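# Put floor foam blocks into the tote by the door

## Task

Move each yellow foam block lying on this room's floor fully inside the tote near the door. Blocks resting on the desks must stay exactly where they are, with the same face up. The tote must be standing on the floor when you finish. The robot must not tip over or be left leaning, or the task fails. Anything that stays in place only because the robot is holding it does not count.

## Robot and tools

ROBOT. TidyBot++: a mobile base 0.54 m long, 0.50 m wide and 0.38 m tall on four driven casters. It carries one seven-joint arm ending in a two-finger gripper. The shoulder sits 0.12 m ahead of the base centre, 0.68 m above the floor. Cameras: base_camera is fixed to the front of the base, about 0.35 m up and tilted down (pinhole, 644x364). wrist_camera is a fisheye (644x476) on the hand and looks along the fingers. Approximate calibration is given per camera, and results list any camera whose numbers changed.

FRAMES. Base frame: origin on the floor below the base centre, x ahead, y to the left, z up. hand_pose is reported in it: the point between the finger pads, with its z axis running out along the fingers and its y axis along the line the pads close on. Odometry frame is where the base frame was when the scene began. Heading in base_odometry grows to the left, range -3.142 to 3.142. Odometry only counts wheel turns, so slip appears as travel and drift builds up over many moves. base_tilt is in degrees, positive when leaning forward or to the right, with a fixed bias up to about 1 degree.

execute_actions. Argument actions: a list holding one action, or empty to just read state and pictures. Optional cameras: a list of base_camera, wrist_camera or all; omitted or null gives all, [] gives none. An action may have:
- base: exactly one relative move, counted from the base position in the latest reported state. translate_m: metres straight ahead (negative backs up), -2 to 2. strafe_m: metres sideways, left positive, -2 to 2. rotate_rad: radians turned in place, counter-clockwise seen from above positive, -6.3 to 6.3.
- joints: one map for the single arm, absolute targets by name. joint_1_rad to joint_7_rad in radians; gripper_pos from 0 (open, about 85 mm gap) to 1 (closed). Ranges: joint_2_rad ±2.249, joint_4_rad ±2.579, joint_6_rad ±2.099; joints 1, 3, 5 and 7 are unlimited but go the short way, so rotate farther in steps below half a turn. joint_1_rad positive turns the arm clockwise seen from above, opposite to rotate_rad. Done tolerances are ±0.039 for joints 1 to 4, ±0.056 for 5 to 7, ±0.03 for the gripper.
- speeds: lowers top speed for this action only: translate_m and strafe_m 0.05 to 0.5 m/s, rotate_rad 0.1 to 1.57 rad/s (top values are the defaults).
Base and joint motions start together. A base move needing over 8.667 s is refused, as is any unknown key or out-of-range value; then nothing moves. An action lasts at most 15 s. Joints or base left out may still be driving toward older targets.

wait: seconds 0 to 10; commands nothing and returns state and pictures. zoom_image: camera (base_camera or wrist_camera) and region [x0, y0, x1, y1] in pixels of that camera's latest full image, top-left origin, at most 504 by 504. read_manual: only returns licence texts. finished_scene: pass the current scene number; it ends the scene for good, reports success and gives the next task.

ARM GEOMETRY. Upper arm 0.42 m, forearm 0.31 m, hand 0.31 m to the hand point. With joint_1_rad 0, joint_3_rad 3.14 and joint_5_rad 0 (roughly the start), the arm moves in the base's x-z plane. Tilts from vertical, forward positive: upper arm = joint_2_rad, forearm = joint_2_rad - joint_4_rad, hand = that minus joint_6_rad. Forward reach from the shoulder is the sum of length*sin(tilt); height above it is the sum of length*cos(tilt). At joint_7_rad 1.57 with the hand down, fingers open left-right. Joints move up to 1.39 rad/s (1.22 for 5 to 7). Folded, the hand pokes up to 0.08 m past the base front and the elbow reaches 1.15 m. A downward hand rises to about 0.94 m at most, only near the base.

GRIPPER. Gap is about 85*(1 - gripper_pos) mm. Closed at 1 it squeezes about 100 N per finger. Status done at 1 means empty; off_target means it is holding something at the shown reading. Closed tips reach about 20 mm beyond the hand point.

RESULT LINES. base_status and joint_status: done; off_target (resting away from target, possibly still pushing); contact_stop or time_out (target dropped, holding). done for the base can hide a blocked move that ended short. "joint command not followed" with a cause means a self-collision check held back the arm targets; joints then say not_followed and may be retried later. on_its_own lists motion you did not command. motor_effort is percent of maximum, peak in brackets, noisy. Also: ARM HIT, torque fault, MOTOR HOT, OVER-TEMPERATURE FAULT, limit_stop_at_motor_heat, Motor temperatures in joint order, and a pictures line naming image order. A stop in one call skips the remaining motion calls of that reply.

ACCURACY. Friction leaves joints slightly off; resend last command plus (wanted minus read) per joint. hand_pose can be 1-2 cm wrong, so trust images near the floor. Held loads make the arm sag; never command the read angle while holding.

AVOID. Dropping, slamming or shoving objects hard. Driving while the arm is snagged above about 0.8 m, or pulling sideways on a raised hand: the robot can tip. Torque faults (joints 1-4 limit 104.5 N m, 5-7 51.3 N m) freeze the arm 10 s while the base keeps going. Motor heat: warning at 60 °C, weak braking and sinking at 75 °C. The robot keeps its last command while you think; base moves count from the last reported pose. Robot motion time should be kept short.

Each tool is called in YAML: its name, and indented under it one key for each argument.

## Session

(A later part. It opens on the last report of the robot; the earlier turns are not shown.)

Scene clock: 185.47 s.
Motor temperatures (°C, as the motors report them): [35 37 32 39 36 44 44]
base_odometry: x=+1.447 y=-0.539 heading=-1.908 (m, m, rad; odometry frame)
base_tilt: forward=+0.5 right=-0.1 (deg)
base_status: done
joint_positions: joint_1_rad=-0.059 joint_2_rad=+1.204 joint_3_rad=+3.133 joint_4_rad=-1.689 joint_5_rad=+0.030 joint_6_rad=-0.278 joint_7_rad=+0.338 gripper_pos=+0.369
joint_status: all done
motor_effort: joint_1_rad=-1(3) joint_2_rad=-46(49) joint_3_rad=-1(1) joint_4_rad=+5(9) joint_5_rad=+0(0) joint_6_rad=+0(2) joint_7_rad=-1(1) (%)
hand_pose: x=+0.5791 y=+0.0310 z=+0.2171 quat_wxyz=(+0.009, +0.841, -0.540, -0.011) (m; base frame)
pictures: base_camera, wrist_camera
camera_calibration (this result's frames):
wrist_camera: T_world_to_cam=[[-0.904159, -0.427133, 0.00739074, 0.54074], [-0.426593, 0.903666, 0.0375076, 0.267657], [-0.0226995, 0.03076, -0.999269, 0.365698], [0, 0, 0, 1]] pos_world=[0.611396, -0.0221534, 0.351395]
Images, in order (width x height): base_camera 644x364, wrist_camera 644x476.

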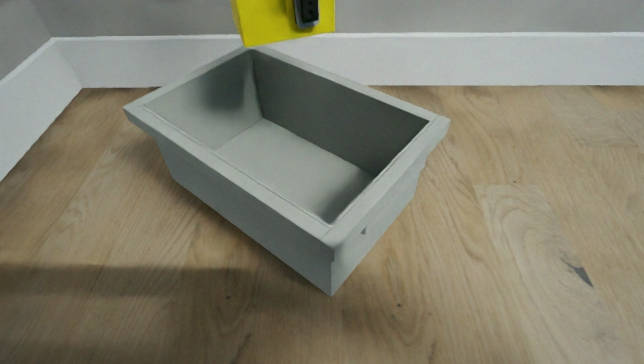

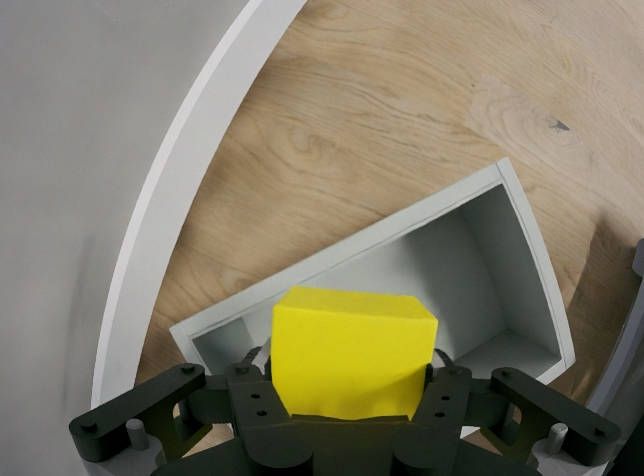

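Well centred. Lower and release.

execute_actions:
  actions:
    - {"joints":{"joint_2_rad":1.5,"joint_4_rad":-1.45,"joint_6_rad":-0.19}}
  cameras: []

execute_actions:
  actions:
    - {"joints":{"gripper_pos":0}}
  cameras: []

execute_actions:
  actions:
    - {"joints":{"joint_2_rad":1.0,"joint_4_rad":-1.75,"joint_6_rad":-0.39}}

Scene clock: 194.10 s.
Motor temperatures (°C, as the motors report them): [35 37 32 39 36 44 44]
base_odometry: x=+1.447 y=-0.538 heading=-1.908 (m, m, rad; odometry frame)
base_tilt: forward=+0.4 right=-0.1 (deg)
base_status: not commanded
joint_positions: joint_1_rad=-0.041 joint_2_rad=+1.397 joint_3_rad=+3.158 joint_4_rad=-1.468 joint_5_rad=+0.030 joint_6_rad=-0.225 joint_7_rad=+0.337 gripper_pos=+0.369
joint_status: joint_2_rad off_target (ended at +1.397, target +1.500); the others done
motor_effort: joint_1_rad=-5(7) joint_2_rad=-30(46) joint_3_rad=-6(9) joint_4_rad=+5(11) joint_5_rad=-2(2) joint_6_rad=+3(10) joint_7_rad=-1(0) (%)
hand_pose: x=+0.6355 y=+0.0103 z=+0.1414 quat_wxyz=(-0.006, +0.835, -0.550, +0.028) (m; base frame)
pictures: none
No camera images: the call's "cameras" was empty. Leave "cameras" out to get every camera's image.

Scene clock: 195.60 s.
Motor temperatures (°C, as the motors report them): [35 37 32 39 36 44 44]
base_odometry: x=+1.447 y=-0.538 heading=-1.908 (m, m, rad; odometry frame)
base_tilt: forward=+0.5 right=-0.1 (deg)
base_status: not commanded
joint_positions: joint_1_rad=-0.043 joint_2_rad=+1.495 joint_3_rad=+3.143 joint_4_rad=-1.453 joint_5_rad=+0.030 joint_6_rad=-0.199 joint_7_rad=+0.337 gripper_pos=+0.000
joint_status: all done
on_its_own: joint_2_rad moved +0.098 to your old target +1.500
motor_effort: joint_1_rad=-2(6) joint_2_rad=-46(49) joint_3_rad=-1(6) joint_4_rad=+3(6) joint_5_rad=+0(2) joint_6_rad=-1(4) joint_7_rad=+0(0) (%)
hand_pose: x=+0.5972 y=+0.0190 z=+0.0939 quat_wxyz=(+0.005, +0.836, -0.549, +0.000) (m; base frame)
pictures: none
No camera images: the call's "cameras" was empty. Leave "cameras" out to get every camera's image.

Scene clock: 197.33 s.
Motor temperatures (°C, as the motors report them): [35 37 32 39 36 44 44]
base_odometry: x=+1.447 y=-0.538 heading=-1.908 (m, m, rad; odometry frame)
base_tilt: forward=+0.4 right=-0.1 (deg)
base_status: not commanded
joint_positions: joint_1_rad=-0.043 joint_2_rad=+1.002 joint_3_rad=+3.143 joint_4_rad=-1.736 joint_5_rad=+0.030 joint_6_rad=-0.370 joint_7_rad=+0.337 gripper_pos=+0.000
joint_status: all done
motor_effort: joint_1_rad=-1(2) joint_2_rad=-45(51) joint_3_rad=+0(1) joint_4_rad=+7(7) joint_5_rad=+0(0) joint_6_rad=+1(1) joint_7_rad=+0(0) (%)
hand_pose: x=+0.6071 y=+0.0180 z=+0.3083 quat_wxyz=(-0.005, +0.835, -0.550, +0.017) (m; base frame)
pictures: base_camera, wrist_camera
camera_calibration (this result's frames):
wrist_camera: T_world_to_cam=[[-0.91232, -0.406864, -0.0461898, 0.580927], [-0.407443, 0.913224, 0.00348076, 0.286572], [0.0407655, 0.0219953, -0.998927, 0.419332], [0, 0, 0, 1]] pos_world=[0.629659, -0.0345696, 0.444718]
Images, in order (width x height): base_camera 644x364, wrist_camera 644x476.

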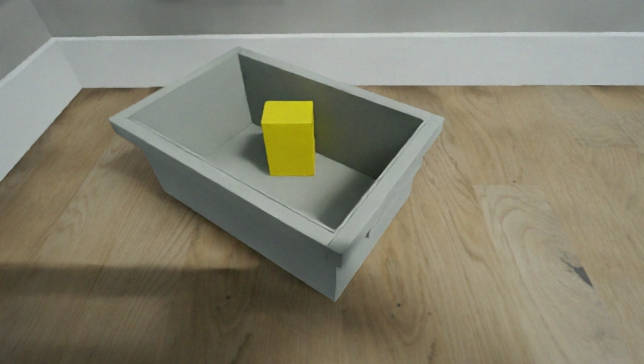

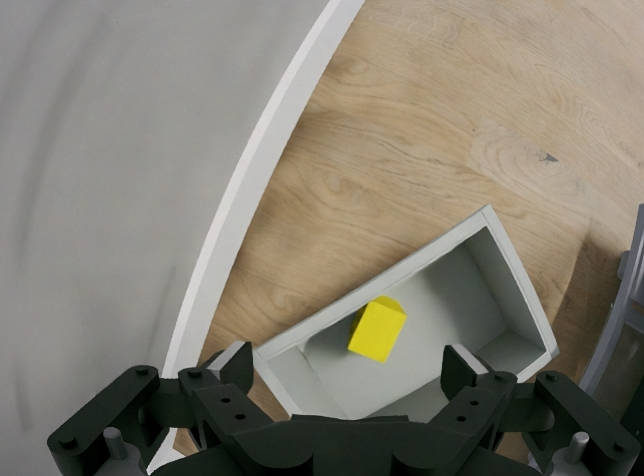

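finished_scene:
  scene: 1

The scene is finished: the task was done.


## Next scene

The same job, from a new start.

execute_actions:
  actions:
    - {"joints":{"joint_6_rad":0.0}}
  cameras: ["wrist_camera"]

execute_actions:
  actions:
    - {"base":{"rotate_rad":2.1}}
  cameras: ["wrist_camera"]

execute_actions:
  actions:
    - {"base":{"rotate_rad":2.1}}
  cameras: ["wrist_camera"]

Scene clock: 1.27 s.
Motor temperatures (°C, as the motors report them): [35 37 32 38 36 44 44]
base_odometry: x=+0.000 y=+0.000 heading=+0.000 (m, m, rad; odometry frame)
base_tilt: forward=+0.4 right=-0.1 (deg)
base_status: not commanded
joint_positions: joint_1_rad=+0.006 joint_2_rad=-0.327 joint_3_rad=+3.104 joint_4_rad=-2.553 joint_5_rad=+0.035 joint_6_rad=+0.001 joint_7_rad=+1.604 gripper_pos=+0.000
joint_status: all done
motor_effort: joint_1_rad=-1(1) joint_2_rad=-7(7) joint_3_rad=+1(1) joint_4_rad=+19(19) joint_5_rad=+0(0) joint_6_rad=+7(8) joint_7_rad=-1(1) (%)
hand_pose: x=+0.4795 y=+0.0125 z=+0.6990 quat_wxyz=(+0.014, +0.896, +0.047, +0.442) (m; base frame)
pictures: wrist_camera
camera_calibration (this result's frames):
wrist_camera: T_world_to_cam=[[0.0941324, -0.993524, 0.0636367, -0.0717394], [-0.625487, -0.10875, -0.772618, 0.898028], [0.774535, 0.0329245, -0.631674, 0.206233], [0, 0, 0, 1]] pos_world=[0.408723, 0.0195954, 0.82867]
Images, in order (width x height): wrist_camera 644x476.

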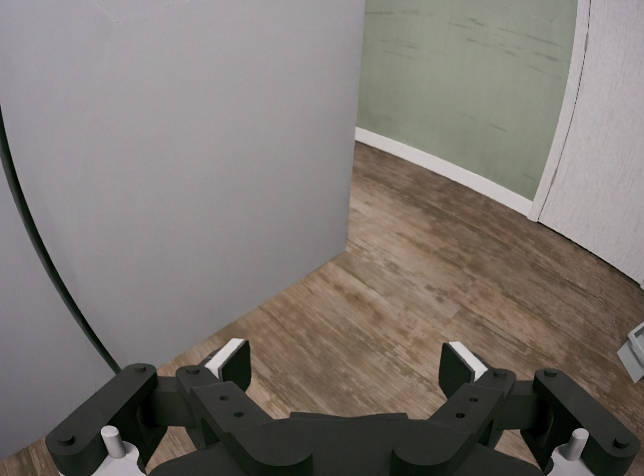

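Scene clock: 3.90 s.
Motor temperatures (°C, as the motors report them): [35 37 32 38 36 44 44]
base_odometry: x=+0.000 y=+0.000 heading=+2.099 (m, m, rad; odometry frame)
base_tilt: forward=+0.4 right=-0.1 (deg)
base_status: done
joint_positions: joint_1_rad=+0.006 joint_2_rad=-0.327 joint_3_rad=+3.104 joint_4_rad=-2.553 joint_5_rad=+0.035 joint_6_rad=+0.001 joint_7_rad=+1.604 gripper_pos=+0.000
joint_status: not commanded
motor_effort: joint_1_rad=-1(0) joint_2_rad=-7(7) joint_3_rad=+1(2) joint_4_rad=+19(19) joint_5_rad=+0(0) joint_6_rad=+7(7) joint_7_rad=-1(1) (%)
hand_pose: x=+0.4795 y=+0.0125 z=+0.6990 quat_wxyz=(+0.014, +0.896, +0.047, +0.442) (m; base frame)
pictures: wrist_camera
camera_calibration (this result's frames):
wrist_camera: T_world_to_cam=[[0.0941323, -0.993524, 0.0636365, -0.0717392], [-0.625488, -0.10875, -0.772618, 0.898028], [0.774535, 0.0329244, -0.631674, 0.206233], [0, 0, 0, 1]] pos_world=[0.408723, 0.0195954, 0.82867]
Images, in order (width x height): wrist_camera 644x476.

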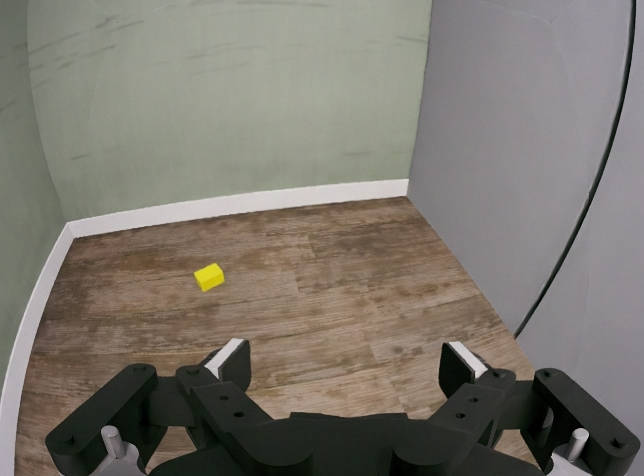

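Scene clock: 6.53 s.
Motor temperatures (°C, as the motors report them): [35 37 32 38 36 44 44]
base_odometry: x=+0.000 y=+0.000 heading=-2.085 (m, m, rad; odometry frame)
base_tilt: forward=+0.4 right=-0.1 (deg)
base_status: done
joint_positions: joint_1_rad=+0.006 joint_2_rad=-0.327 joint_3_rad=+3.104 joint_4_rad=-2.553 joint_5_rad=+0.035 joint_6_rad=+0.001 joint_7_rad=+1.604 gripper_pos=+0.000
joint_status: not commanded
motor_effort: joint_1_rad=+0(2) joint_2_rad=-6(8) joint_3_rad=+1(2) joint_4_rad=+19(19) joint_5_rad=+0(0) joint_6_rad=+7(7) joint_7_rad=-1(1) (%)
hand_pose: x=+0.4795 y=+0.0125 z=+0.6990 quat_wxyz=(+0.014, +0.896, +0.047, +0.442) (m; base frame)
pictures: wrist_camera
camera_calibration (this result's frames):
wrist_camera: T_world_to_cam=[[0.0941319, -0.993524, 0.0636364, -0.0717391], [-0.625488, -0.108749, -0.772618, 0.898028], [0.774535, 0.0329243, -0.631674, 0.206233], [0, 0, 0, 1]] pos_world=[0.408723, 0.0195953, 0.82867]
Images, in order (width x height): wrist_camera 644x476.

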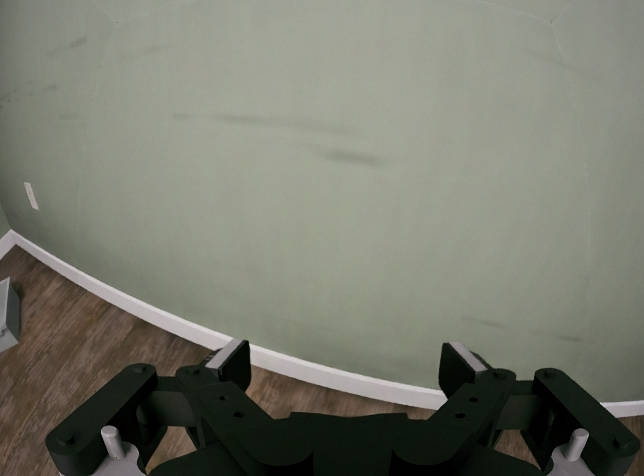

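execute_actions:
  actions:
    - {"base":{"rotate_rad":-1.70}}
  cameras: []

execute_actions:
  actions:
    - {"base":{"translate_m":0.4}}
  cameras: ["base_camera"]

Scene clock: 18.67 s.
Motor temperatures (°C, as the motors report them): [35 37 32 38 36 44 44]
base_odometry: x=+0.000 y=+0.000 heading=+2.499 (m, m, rad; odometry frame)
base_tilt: forward=+0.5 right=-0.1 (deg)
base_status: done
joint_positions: joint_1_rad=+0.006 joint_2_rad=-0.327 joint_3_rad=+3.104 joint_4_rad=-2.553 joint_5_rad=+0.035 joint_6_rad=+0.001 joint_7_rad=+1.604 gripper_pos=+0.000
joint_status: not commanded
motor_effort: joint_1_rad=-1(2) joint_2_rad=-7(7) joint_3_rad=+1(2) joint_4_rad=+19(19) joint_5_rad=+0(0) joint_6_rad=+7(7) joint_7_rad=-1(1) (%)
hand_pose: x=+0.4795 y=+0.0125 z=+0.6990 quat_wxyz=(+0.014, +0.896, +0.047, +0.442) (m; base frame)
pictures: none
No camera images: the call's "cameras" was empty. Leave "cameras" out to get every camera's image.

Scene clock: 20.80 s.
Motor temperatures (°C, as the motors report them): [35 37 32 38 36 44 44]
base_odometry: x=-0.320 y=+0.240 heading=+2.498 (m, m, rad; odometry frame)
base_tilt: forward=+0.4 right=-0.1 (deg)
base_status: done
joint_positions: joint_1_rad=+0.006 joint_2_rad=-0.324 joint_3_rad=+3.104 joint_4_rad=-2.553 joint_5_rad=+0.035 joint_6_rad=+0.001 joint_7_rad=+1.604 gripper_pos=+0.000
joint_status: not commanded
motor_effort: joint_1_rad=-1(1) joint_2_rad=-7(10) joint_3_rad=+1(1) joint_4_rad=+19(20) joint_5_rad=+0(0) joint_6_rad=+7(7) joint_7_rad=-1(1) (%)
hand_pose: x=+0.4796 y=+0.0125 z=+0.6979 quat_wxyz=(+0.014, +0.896, +0.047, +0.441) (m; base frame)
pictures: base_camera
Images, in order (width x height): base_camera 644x364.

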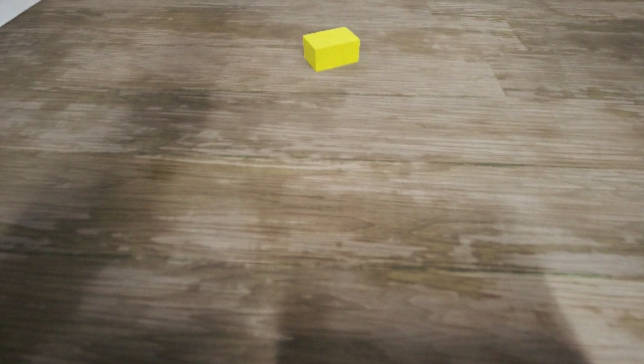

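execute_actions:
  actions:
    - {"base":{"translate_m":0.28},"joints":{"joint_1_rad":0.05,"joint_2_rad":1.373,"joint_3_rad":3.14,"joint_4_rad":-1.546,"joint_5_rad":0,"joint_6_rad":-0.22,"joint_7_rad":0.35}}
  cameras: ["wrist_camera"]

Scene clock: 31.63 s.
Motor temperatures (°C, as the motors report them): [35 37 32 39 36 44 44]
base_odometry: x=-0.544 y=+0.409 heading=+2.497 (m, m, rad; odometry frame)
base_tilt: forward=+0.5 right=-0.1 (deg)
base_status: done
joint_positions: joint_1_rad=+0.032 joint_2_rad=+1.372 joint_3_rad=+3.123 joint_4_rad=-1.564 joint_5_rad=+0.032 joint_6_rad=-0.200 joint_7_rad=+0.393 gripper_pos=+0.000
joint_status: all done
motor_effort: joint_1_rad=+0(0) joint_2_rad=-47(49) joint_3_rad=-1(0) joint_4_rad=+4(20) joint_5_rad=+0(0) joint_6_rad=+0(8) joint_7_rad=-1(1) (%)
hand_pose: x=+0.5974 y=-0.0041 z=+0.1464 quat_wxyz=(-0.007, +0.832, -0.554, -0.001) (m; base frame)
pictures: wrist_camera
camera_calibration (this result's frames):
wrist_camera: T_world_to_cam=[[-0.917806, -0.395913, -0.029758, 0.556569], [-0.396817, 0.917188, 0.0360972, 0.292216], [0.0130023, 0.0449387, -0.998905, 0.275198], [0, 0, 0, 1]] pos_world=[0.6232, -0.0600315, 0.280911]
Images, in order (width x height): wrist_camera 644x476.

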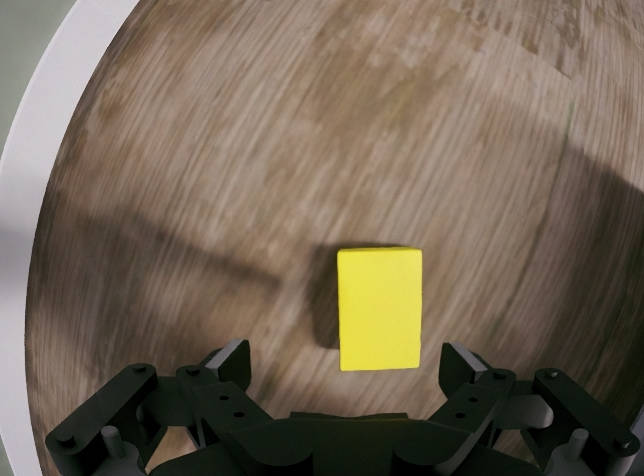

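execute_actions:
  actions:
    - {"base":{"translate_m":-0.02},"joints":{"joint_1_rad":0.09,"joint_2_rad":1.657,"joint_4_rad":-1.285,"joint_6_rad":-0.2}}
  cameras: ["wrist_camera"]

execute_actions:
  actions:
    - {"joints":{"gripper_pos":1}}
  cameras: []

execute_actions:
  actions:
    - {"joints":{"joint_1_rad":0,"joint_2_rad":0.3,"joint_4_rad":-2.2,"joint_6_rad":-0.3}}
  cameras: []

execute_actions:
  actions:
    - {"base":{"rotate_rad":-3.2}}

Scene clock: 45.10 s.
Motor temperatures (°C, as the motors report them): [35 37 32 38 36 44 44]
base_odometry: x=-0.528 y=+0.396 heading=+2.497 (m, m, rad; odometry frame)
base_tilt: forward=+0.4 right=-0.1 (deg)
base_status: done
joint_positions: joint_1_rad=+0.075 joint_2_rad=+1.660 joint_3_rad=+3.124 joint_4_rad=-1.302 joint_5_rad=+0.032 joint_6_rad=-0.200 joint_7_rad=+0.393 gripper_pos=+0.000
joint_status: all done
motor_effort: joint_1_rad=-1(1) joint_2_rad=-47(50) joint_3_rad=+0(1) joint_4_rad=+3(5) joint_5_rad=+0(0) joint_6_rad=+0(0) joint_7_rad=-1(0) (%)
hand_pose: x=+0.5869 y=-0.0251 z=+0.0239 quat_wxyz=(+0.001, +0.819, -0.574, -0.012) (m; base frame)
pictures: wrist_camera
camera_calibration (this result's frames):
wrist_camera: T_world_to_cam=[[-0.936089, -0.35173, -0.0047692, 0.546179], [-0.351568, 0.935036, 0.0459177, 0.285393], [-0.0116913, 0.0446598, -0.998934, 0.168358], [0, 0, 0, 1]] pos_world=[0.613576, -0.0822634, 0.157679]
Images, in order (width x height): wrist_camera 644x476.

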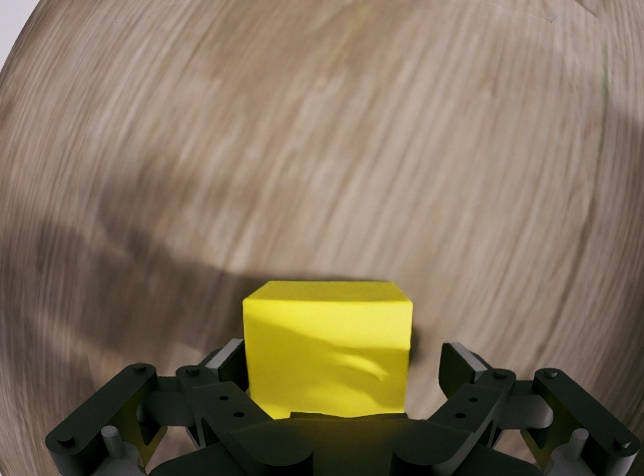

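Scene clock: 46.20 s.
Motor temperatures (°C, as the motors report them): [35 37 32 38 36 44 44]
base_odometry: x=-0.528 y=+0.397 heading=+2.497 (m, m, rad; odometry frame)
base_tilt: forward=+0.4 right=-0.1 (deg)
base_status: not commanded
joint_positions: joint_1_rad=+0.075 joint_2_rad=+1.655 joint_3_rad=+3.124 joint_4_rad=-1.298 joint_5_rad=+0.032 joint_6_rad=-0.203 joint_7_rad=+0.393 gripper_pos=+0.388
joint_status: gripper_pos off_target (ended at +0.388, target +1.000)
motor_effort: joint_1_rad=+0(1) joint_2_rad=-47(48) joint_3_rad=+0(1) joint_4_rad=+4(7) joint_5_rad=+0(0) joint_6_rad=+0(4) joint_7_rad=+0(1) (%)
hand_pose: x=+0.5922 y=-0.0255 z=+0.0266 quat_wxyz=(-0.001, +0.819, -0.574, -0.009) (m; base frame)
pictures: none
No camera images: the call's "cameras" was empty. Leave "cameras" out to get every camera's image.

Scene clock: 48.80 s.
Motor temperatures (°C, as the motors report them): [35 37 32 38 36 44 44]
base_odometry: x=-0.528 y=+0.397 heading=+2.497 (m, m, rad; odometry frame)
base_tilt: forward=+0.5 right=-0.1 (deg)
base_status: not commanded
joint_positions: joint_1_rad=+0.018 joint_2_rad=+0.306 joint_3_rad=+3.125 joint_4_rad=-2.185 joint_5_rad=+0.032 joint_6_rad=-0.281 joint_7_rad=+0.393 gripper_pos=+0.388
joint_status: all done
motor_effort: joint_1_rad=-1(1) joint_2_rad=-28(51) joint_3_rad=+0(1) joint_4_rad=+13(13) joint_5_rad=+0(0) joint_6_rad=+3(4) joint_7_rad=-1(1) (%)
hand_pose: x=+0.5486 y=-0.0015 z=+0.5427 quat_wxyz=(-0.098, +0.824, -0.536, +0.156) (m; base frame)
pictures: none
No camera images: the call's "cameras" was empty. Leave "cameras" out to get every camera's image.

Scene clock: 52.17 s.
Motor temperatures (°C, as the motors report them): [35 37 32 38 36 44 44]
base_odometry: x=-0.528 y=+0.397 heading=-0.702 (m, m, rad; odometry frame)
base_tilt: forward=+0.5 right=-0.1 (deg)
base_status: done
joint_positions: joint_1_rad=+0.006 joint_2_rad=+0.306 joint_3_rad=+3.134 joint_4_rad=-2.185 joint_5_rad=+0.030 joint_6_rad=-0.281 joint_7_rad=+0.393 gripper_pos=+0.388
joint_status: not commanded
motor_effort: joint_1_rad=-1(2) joint_2_rad=-28(29) joint_3_rad=+0(1) joint_4_rad=+13(13) joint_5_rad=+0(0) joint_6_rad=+4(3) joint_7_rad=+0(1) (%)
hand_pose: x=+0.5486 y=-0.0003 z=+0.5426 quat_wxyz=(-0.098, +0.825, -0.535, +0.156) (m; base frame)
pictures: base_camera, wrist_camera
camera_calibration (this result's frames):
wrist_camera: T_world_to_cam=[[-0.839653, -0.420461, -0.343797, 0.652559], [-0.400347, 0.906899, -0.131365, 0.347907], [0.367022, 0.0273373, -0.92981, 0.439752], [0, 0, 0, 1]] pos_world=[0.525808, -0.0531629, 0.678936]
Images, in order (width x height): base_camera 644x364, wrist_camera 644x476.

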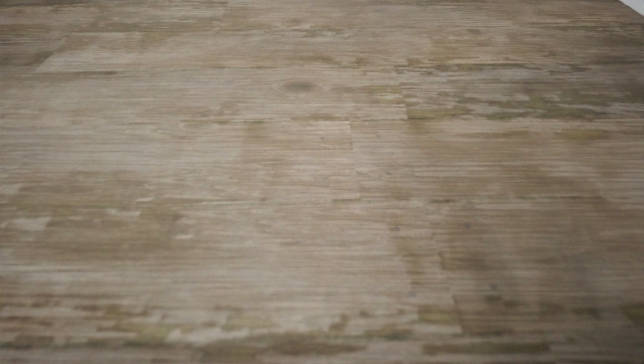

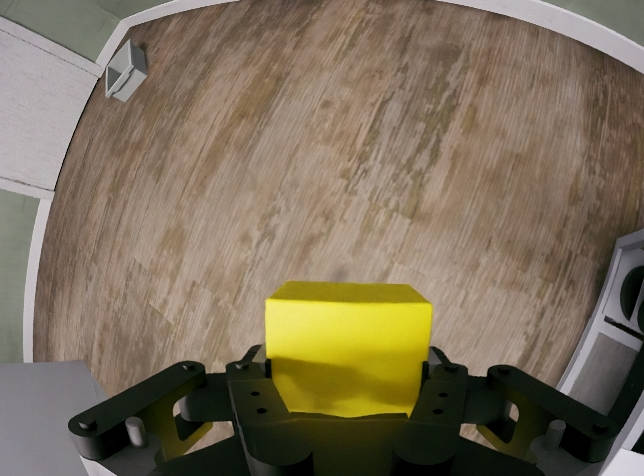

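execute_actions:
  actions:
    - {"base":{"rotate_rad":-0.15}}
  cameras: []

execute_actions:
  actions:
    - {"base":{"translate_m":1.35},"joints":{"joint_2_rad":1.0,"joint_4_rad":-1.75,"joint_6_rad":-0.39}}

Scene clock: 60.30 s.
Motor temperatures (°C, as the motors report them): [35 37 32 38 36 44 44]
base_odometry: x=-0.528 y=+0.397 heading=-0.851 (m, m, rad; odometry frame)
base_tilt: forward=+0.4 right=-0.1 (deg)
base_status: done
joint_positions: joint_1_rad=+0.006 joint_2_rad=+0.306 joint_3_rad=+3.140 joint_4_rad=-2.185 joint_5_rad=+0.030 joint_6_rad=-0.281 joint_7_rad=+0.393 gripper_pos=+0.388
joint_status: not commanded
motor_effort: joint_1_rad=-1(2) joint_2_rad=-28(28) joint_3_rad=+0(2) joint_4_rad=+14(14) joint_5_rad=+0(0) joint_6_rad=+3(3) joint_7_rad=-1(0) (%)
hand_pose: x=+0.5487 y=-0.0031 z=+0.5426 quat_wxyz=(-0.096, +0.823, -0.537, +0.157) (m; base frame)
pictures: none
No camera images: the call's "cameras" was empty. Leave "cameras" out to get every camera's image.

Scene clock: 64.37 s.
Motor temperatures (°C, as the motors report them): [35 37 32 38 36 44 44]
base_odometry: x=+0.360 y=-0.620 heading=-0.852 (m, m, rad; odometry frame)
base_tilt: forward=+0.4 right=-0.1 (deg)
base_status: done
joint_positions: joint_1_rad=+0.006 joint_2_rad=+1.000 joint_3_rad=+3.140 joint_4_rad=-1.760 joint_5_rad=+0.030 joint_6_rad=-0.370 joint_7_rad=+0.393 gripper_pos=+0.388
joint_status: all done
motor_effort: joint_1_rad=+0(2) joint_2_rad=-44(46) joint_3_rad=+0(1) joint_4_rad=+7(15) joint_5_rad=+0(0) joint_6_rad=+0(3) joint_7_rad=-1(1) (%)
hand_pose: x=+0.5935 y=-0.0039 z=+0.3061 quat_wxyz=(+0.001, +0.838, -0.546, +0.007) (m; base frame)
pictures: base_camera, wrist_camera
camera_calibration (this result's frames):
wrist_camera: T_world_to_cam=[[-0.909657, -0.414566, -0.0256607, 0.551585], [-0.414987, 0.909721, 0.0138821, 0.30233], [0.017589, 0.0232768, -0.999574, 0.432195], [0, 0, 0, 1]] pos_world=[0.619615, -0.0564282, 0.441968]
Images, in order (width x height): base_camera 644x364, wrist_camera 644x476.

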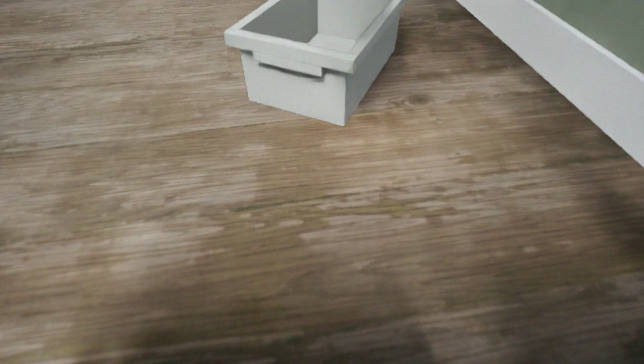

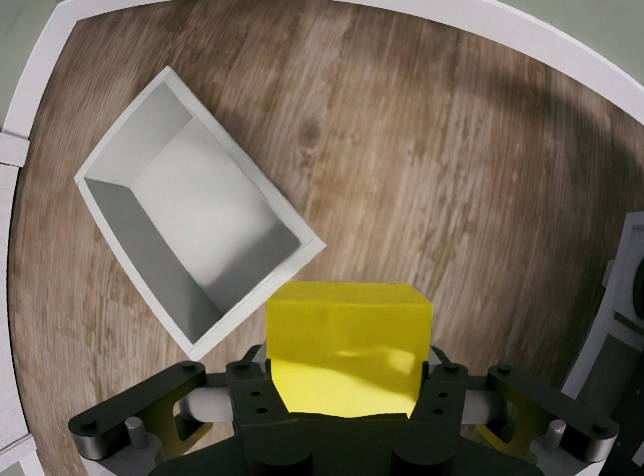

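execute_actions:
  actions:
    - {"base":{"translate_m":0.26},"joints":{"joint_7_rad":1.27}}

Scene clock: 71.53 s.
Motor temperatures (°C, as the motors report them): [35 37 32 38 36 44 44]
base_odometry: x=+0.531 y=-0.817 heading=-0.853 (m, m, rad; odometry frame)
base_tilt: forward=+0.4 right=-0.1 (deg)
base_status: done
joint_positions: joint_1_rad=+0.006 joint_2_rad=+1.000 joint_3_rad=+3.140 joint_4_rad=-1.755 joint_5_rad=+0.030 joint_6_rad=-0.374 joint_7_rad=+1.248 gripper_pos=+0.388
joint_status: all done
motor_effort: joint_1_rad=-1(4) joint_2_rad=-44(46) joint_3_rad=+0(2) joint_4_rad=+7(9) joint_5_rad=+0(0) joint_6_rad=+1(1) joint_7_rad=-1(1) (%)
hand_pose: x=+0.5956 y=-0.0039 z=+0.3068 quat_wxyz=(+0.004, +0.989, -0.149, +0.007) (m; base frame)
pictures: base_camera, wrist_camera
camera_calibration (this result's frames):
wrist_camera: T_world_to_cam=[[-0.283617, -0.958838, -0.0138379, 0.174922], [-0.958907, 0.283463, 0.0121038, 0.625245], [-0.00768308, 0.0167021, -0.999831, 0.447911], [0, 0, 0, 1]] pos_world=[0.652604, -0.0169932, 0.442688]
Images, in order (width x height): base_camera 644x364, wrist_camera 644x476.

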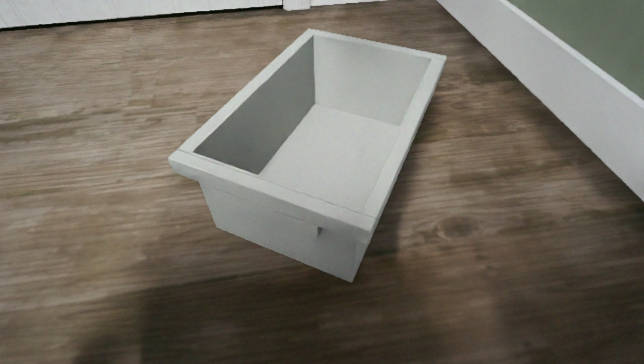

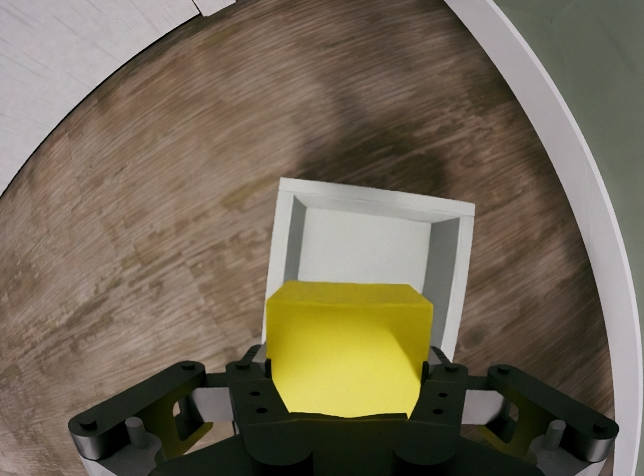

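Slightly left of centre; nudge right and lower.

execute_actions:
  actions:
    - {"base":{"strafe_m":-0.02},"joints":{"joint_2_rad":1.5,"joint_4_rad":-1.47,"joint_6_rad":-0.17,"joint_7_rad":1.2}}
  cameras: ["base_camera"]

execute_actions:
  actions:
    - {"joints":{"gripper_pos":0}}
  cameras: []

execute_actions:
  actions:
    - {"joints":{"joint_2_rad":-0.35,"joint_4_rad":-2.55,"joint_6_rad":0.0,"joint_7_rad":1.57}}
  cameras: ["base_camera"]

execute_actions:
  actions:
    - {"base":{"translate_m":-0.3}}
  cameras: []

execute_actions:
  actions:
    - {"base":{"rotate_rad":1.5}}

Scene clock: 88.40 s.
Motor temperatures (°C, as the motors report them): [35 38 32 38 36 44 44]
base_odometry: x=+0.516 y=-0.830 heading=-0.853 (m, m, rad; odometry frame)
base_tilt: forward=+0.5 right=-0.1 (deg)
base_status: done
joint_positions: joint_1_rad=+0.006 joint_2_rad=+1.503 joint_3_rad=+3.140 joint_4_rad=-1.487 joint_5_rad=+0.030 joint_6_rad=-0.190 joint_7_rad=+1.244 gripper_pos=+0.388
joint_status: all done
motor_effort: joint_1_rad=-1(3) joint_2_rad=-47(50) joint_3_rad=+0(1) joint_4_rad=+3(7) joint_5_rad=+0(0) joint_6_rad=+0(1) joint_7_rad=-1(1) (%)
hand_pose: x=+0.5742 y=-0.0022 z=+0.0887 quat_wxyz=(+0.005, +0.988, -0.151, -0.019) (m; base frame)
pictures: base_camera
Images, in order (width x height): base_camera 644x364.

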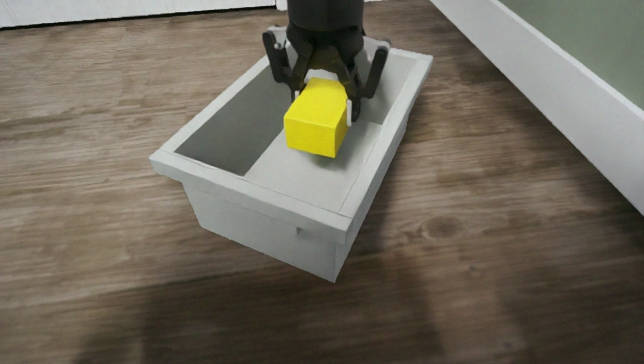

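Scene clock: 89.50 s.
Motor temperatures (°C, as the motors report them): [35 38 32 38 36 44 44]
base_odometry: x=+0.516 y=-0.830 heading=-0.853 (m, m, rad; odometry frame)
base_tilt: forward=+0.4 right=-0.1 (deg)
base_status: not commanded
joint_positions: joint_1_rad=+0.006 joint_2_rad=+1.503 joint_3_rad=+3.140 joint_4_rad=-1.487 joint_5_rad=+0.030 joint_6_rad=-0.190 joint_7_rad=+1.244 gripper_pos=+0.000
joint_status: all done
motor_effort: joint_1_rad=-1(1) joint_2_rad=-46(47) joint_3_rad=+0(0) joint_4_rad=+3(3) joint_5_rad=+0(0) joint_6_rad=+0(0) joint_7_rad=-1(0) (%)
hand_pose: x=+0.5742 y=-0.0022 z=+0.0887 quat_wxyz=(+0.005, +0.988, -0.151, -0.019) (m; base frame)
pictures: none
No camera images: the call's "cameras" was empty. Leave "cameras" out to get every camera's image.

Scene clock: 92.50 s.
Motor temperatures (°C, as the motors report them): [35 38 32 38 36 44 44]
base_odometry: x=+0.516 y=-0.830 heading=-0.853 (m, m, rad; odometry frame)
base_tilt: forward=+0.5 right=-0.1 (deg)
base_status: not commanded
joint_positions: joint_1_rad=+0.006 joint_2_rad=-0.344 joint_3_rad=+3.140 joint_4_rad=-2.534 joint_5_rad=+0.030 joint_6_rad=-0.021 joint_7_rad=+1.526 gripper_pos=+0.000
joint_status: all done
motor_effort: joint_1_rad=-1(1) joint_2_rad=-6(50) joint_3_rad=+1(0) joint_4_rad=+19(20) joint_5_rad=+0(0) joint_6_rad=+7(7) joint_7_rad=-1(2) (%)
hand_pose: x=+0.4827 y=-0.0005 z=+0.7096 quat_wxyz=(-0.002, +0.894, -0.009, +0.449) (m; base frame)
pictures: base_camera
Images, in order (width x height): base_camera 644x364.

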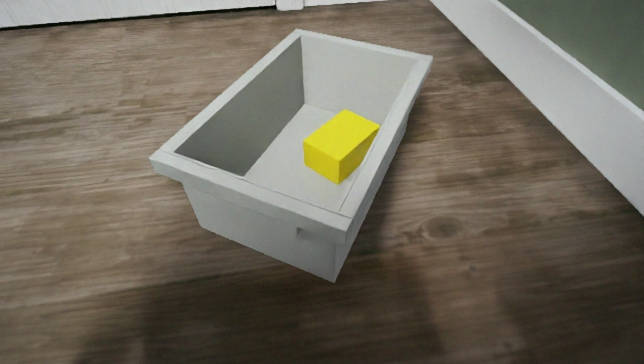

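Scene clock: 94.40 s.
Motor temperatures (°C, as the motors report them): [35 38 32 38 36 44 44]
base_odometry: x=+0.318 y=-0.604 heading=-0.852 (m, m, rad; odometry frame)
base_tilt: forward=+0.4 right=-0.1 (deg)
base_status: done
joint_positions: joint_1_rad=+0.006 joint_2_rad=-0.351 joint_3_rad=+3.140 joint_4_rad=-2.539 joint_5_rad=+0.030 joint_6_rad=-0.018 joint_7_rad=+1.526 gripper_pos=+0.000
joint_status: not commanded
motor_effort: joint_1_rad=+0(0) joint_2_rad=-6(9) joint_3_rad=+1(1) joint_4_rad=+19(21) joint_5_rad=+0(0) joint_6_rad=+7(7) joint_7_rad=+0(1) (%)
hand_pose: x=+0.4814 y=-0.0005 z=+0.7103 quat_wxyz=(-0.002, +0.893, -0.009, +0.451) (m; base frame)
pictures: none
No camera images: the call's "cameras" was empty. Leave "cameras" out to get every camera's image.

Scene clock: 96.63 s.
Motor temperatures (°C, as the motors report them): [35 38 32 38 36 44 44]
base_odometry: x=+0.318 y=-0.604 heading=+0.647 (m, m, rad; odometry frame)
base_tilt: forward=+0.5 right=-0.1 (deg)
base_status: done
joint_positions: joint_1_rad=+0.006 joint_2_rad=-0.351 joint_3_rad=+3.140 joint_4_rad=-2.539 joint_5_rad=+0.030 joint_6_rad=-0.018 joint_7_rad=+1.526 gripper_pos=+0.000
joint_status: not commanded
motor_effort: joint_1_rad=-1(2) joint_2_rad=-6(7) joint_3_rad=+1(2) joint_4_rad=+19(19) joint_5_rad=+0(0) joint_6_rad=+7(7) joint_7_rad=-1(0) (%)
hand_pose: x=+0.4814 y=-0.0005 z=+0.7103 quat_wxyz=(-0.002, +0.893, -0.009, +0.451) (m; base frame)
pictures: base_camera, wrist_camera
camera_calibration (this result's frames):
wrist_camera: T_world_to_cam=[[0.00880362, -0.999874, -0.0131921, 0.0101466], [-0.615061, 0.00498739, -0.788464, 0.912844], [0.78843, 0.0150553, -0.61494, 0.193799], [0, 0, 0, 1]] pos_world=[0.408568, 0.00267493, 0.839053]
Images, in order (width x height): base_camera 644x364, wrist_camera 644x476.

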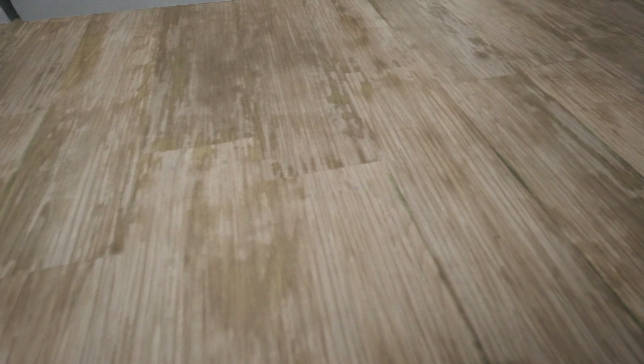

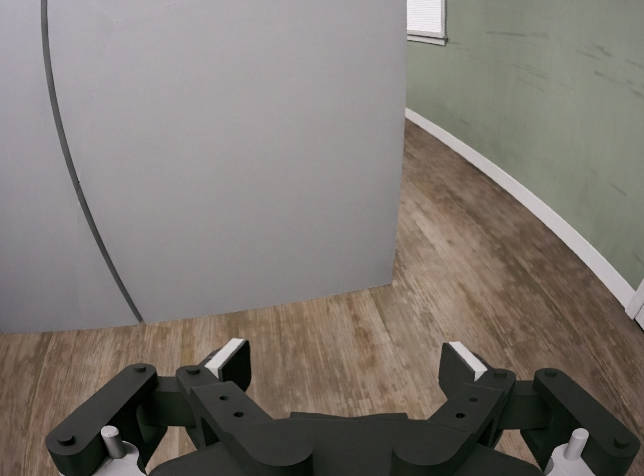

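execute_actions:
  actions:
    - {"base":{"rotate_rad":0.2}}
  cameras: []

execute_actions:
  actions:
    - {"base":{"translate_m":0.4}}
  cameras: []

execute_actions:
  actions:
    - {"base":{"strafe_m":-0.9}}

Scene clock: 111.40 s.
Motor temperatures (°C, as the motors report them): [35 37 32 39 36 44 44]
base_odometry: x=+0.318 y=-0.604 heading=+0.846 (m, m, rad; odometry frame)
base_tilt: forward=+0.4 right=-0.1 (deg)
base_status: done
joint_positions: joint_1_rad=+0.006 joint_2_rad=-0.351 joint_3_rad=+3.140 joint_4_rad=-2.539 joint_5_rad=+0.030 joint_6_rad=-0.018 joint_7_rad=+1.526 gripper_pos=+0.000
joint_status: not commanded
motor_effort: joint_1_rad=-1(2) joint_2_rad=-6(7) joint_3_rad=+1(2) joint_4_rad=+19(20) joint_5_rad=+0(0) joint_6_rad=+7(7) joint_7_rad=-1(1) (%)
hand_pose: x=+0.4814 y=-0.0005 z=+0.7103 quat_wxyz=(-0.002, +0.893, -0.009, +0.451) (m; base frame)
pictures: none
No camera images: the call's "cameras" was empty. Leave "cameras" out to get every camera's image.

Scene clock: 113.53 s.
Motor temperatures (°C, as the motors report them): [35 37 32 39 36 44 44]
base_odometry: x=+0.583 y=-0.304 heading=+0.847 (m, m, rad; odometry frame)
base_tilt: forward=+0.4 right=-0.1 (deg)
base_status: done
joint_positions: joint_1_rad=+0.006 joint_2_rad=-0.347 joint_3_rad=+3.140 joint_4_rad=-2.539 joint_5_rad=+0.030 joint_6_rad=-0.018 joint_7_rad=+1.526 gripper_pos=+0.000
joint_status: not commanded
motor_effort: joint_1_rad=-1(0) joint_2_rad=-6(9) joint_3_rad=+1(1) joint_4_rad=+20(20) joint_5_rad=+0(0) joint_6_rad=+7(7) joint_7_rad=+0(1) (%)
hand_pose: x=+0.4814 y=-0.0004 z=+0.7089 quat_wxyz=(-0.002, +0.893, -0.009, +0.449) (m; base frame)
pictures: none
No camera images: the call's "cameras" was empty. Leave "cameras" out to get every camera's image.

Scene clock: 116.70 s.
Motor temperatures (°C, as the motors report them): [35 37 32 39 36 44 44]
base_odometry: x=+1.258 y=-0.900 heading=+0.847 (m, m, rad; odometry frame)
base_tilt: forward=+0.4 right=-0.1 (deg)
base_status: done
joint_positions: joint_1_rad=+0.006 joint_2_rad=-0.347 joint_3_rad=+3.140 joint_4_rad=-2.539 joint_5_rad=+0.030 joint_6_rad=-0.017 joint_7_rad=+1.526 gripper_pos=+0.000
joint_status: not commanded
motor_effort: joint_1_rad=-1(0) joint_2_rad=-7(7) joint_3_rad=+1(2) joint_4_rad=+19(20) joint_5_rad=+0(0) joint_6_rad=+7(7) joint_7_rad=-1(1) (%)
hand_pose: x=+0.4814 y=-0.0004 z=+0.7089 quat_wxyz=(-0.002, +0.893, -0.009, +0.449) (m; base frame)
pictures: base_camera, wrist_camera
camera_calibration (this result's frames):
wrist_camera: T_world_to_cam=[[0.00881521, -0.999873, -0.0132535, 0.0101867], [-0.617786, 0.00497631, -0.786331, 0.91155], [0.786297, 0.0151195, -0.617664, 0.195885], [0, 0, 0, 1]] pos_world=[0.40903, 0.00268758, 0.837906]
Images, in order (width x height): base_camera 644x364, wrist_camera 644x476.

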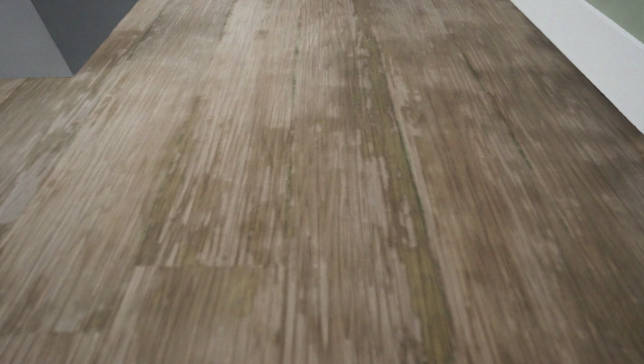

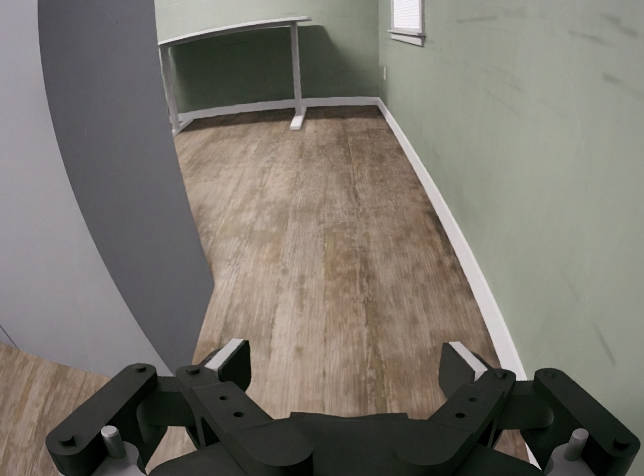

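execute_actions:
  actions:
    - {"base":{"translate_m":1.6}}
  cameras: []

execute_actions:
  actions:
    - {"base":{"rotate_rad":1.2}}
  cameras: ["wrist_camera"]

Scene clock: 127.53 s.
Motor temperatures (°C, as the motors report them): [35 37 32 39 36 44 44]
base_odometry: x=+2.319 y=+0.298 heading=+0.846 (m, m, rad; odometry frame)
base_tilt: forward=+0.5 right=-0.1 (deg)
base_status: done
joint_positions: joint_1_rad=+0.006 joint_2_rad=-0.349 joint_3_rad=+3.140 joint_4_rad=-2.540 joint_5_rad=+0.030 joint_6_rad=-0.017 joint_7_rad=+1.526 gripper_pos=+0.000
joint_status: not commanded
motor_effort: joint_1_rad=-1(1) joint_2_rad=-6(9) joint_3_rad=+1(1) joint_4_rad=+19(20) joint_5_rad=+0(0) joint_6_rad=+7(8) joint_7_rad=+0(1) (%)
hand_pose: x=+0.4812 y=-0.0004 z=+0.7093 quat_wxyz=(-0.002, +0.893, -0.009, +0.450) (m; base frame)
pictures: none
No camera images: the call's "cameras" was empty. Leave "cameras" out to get every camera's image.

Scene clock: 129.57 s.
Motor temperatures (°C, as the motors report them): [35 37 32 39 36 44 44]
base_odometry: x=+2.319 y=+0.298 heading=+2.046 (m, m, rad; odometry frame)
base_tilt: forward=+0.4 right=-0.1 (deg)
base_status: done
joint_positions: joint_1_rad=+0.006 joint_2_rad=-0.349 joint_3_rad=+3.140 joint_4_rad=-2.540 joint_5_rad=+0.030 joint_6_rad=-0.017 joint_7_rad=+1.526 gripper_pos=+0.000
joint_status: not commanded
motor_effort: joint_1_rad=+0(2) joint_2_rad=-6(7) joint_3_rad=+1(2) joint_4_rad=+19(19) joint_5_rad=+0(0) joint_6_rad=+7(7) joint_7_rad=-1(1) (%)
hand_pose: x=+0.4812 y=-0.0004 z=+0.7093 quat_wxyz=(-0.002, +0.893, -0.009, +0.450) (m; base frame)
pictures: wrist_camera
camera_calibration (this result's frames):
wrist_camera: T_world_to_cam=[[0.00891522, -0.999873, -0.0132383, 0.0101653], [-0.616742, 0.00492278, -0.78715, 0.911823], [0.787115, 0.0151822, -0.61662, 0.19513], [0, 0, 0, 1]] pos_world=[0.408679, 0.00271282, 0.838197]
Images, in order (width x height): wrist_camera 644x476.

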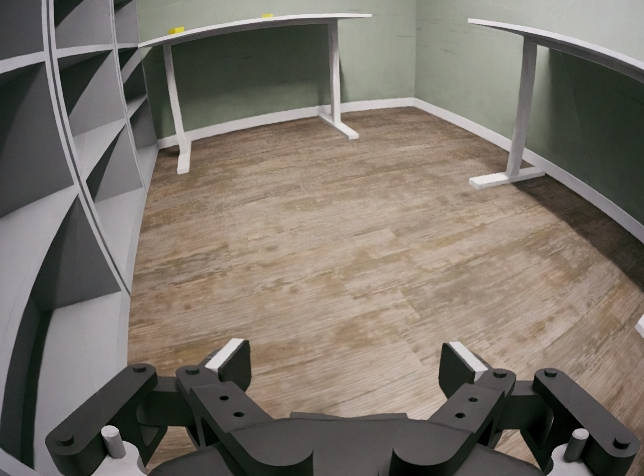

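The floor is clear.

finished_scene:
  scene: 2

The scene is finished: the task was done.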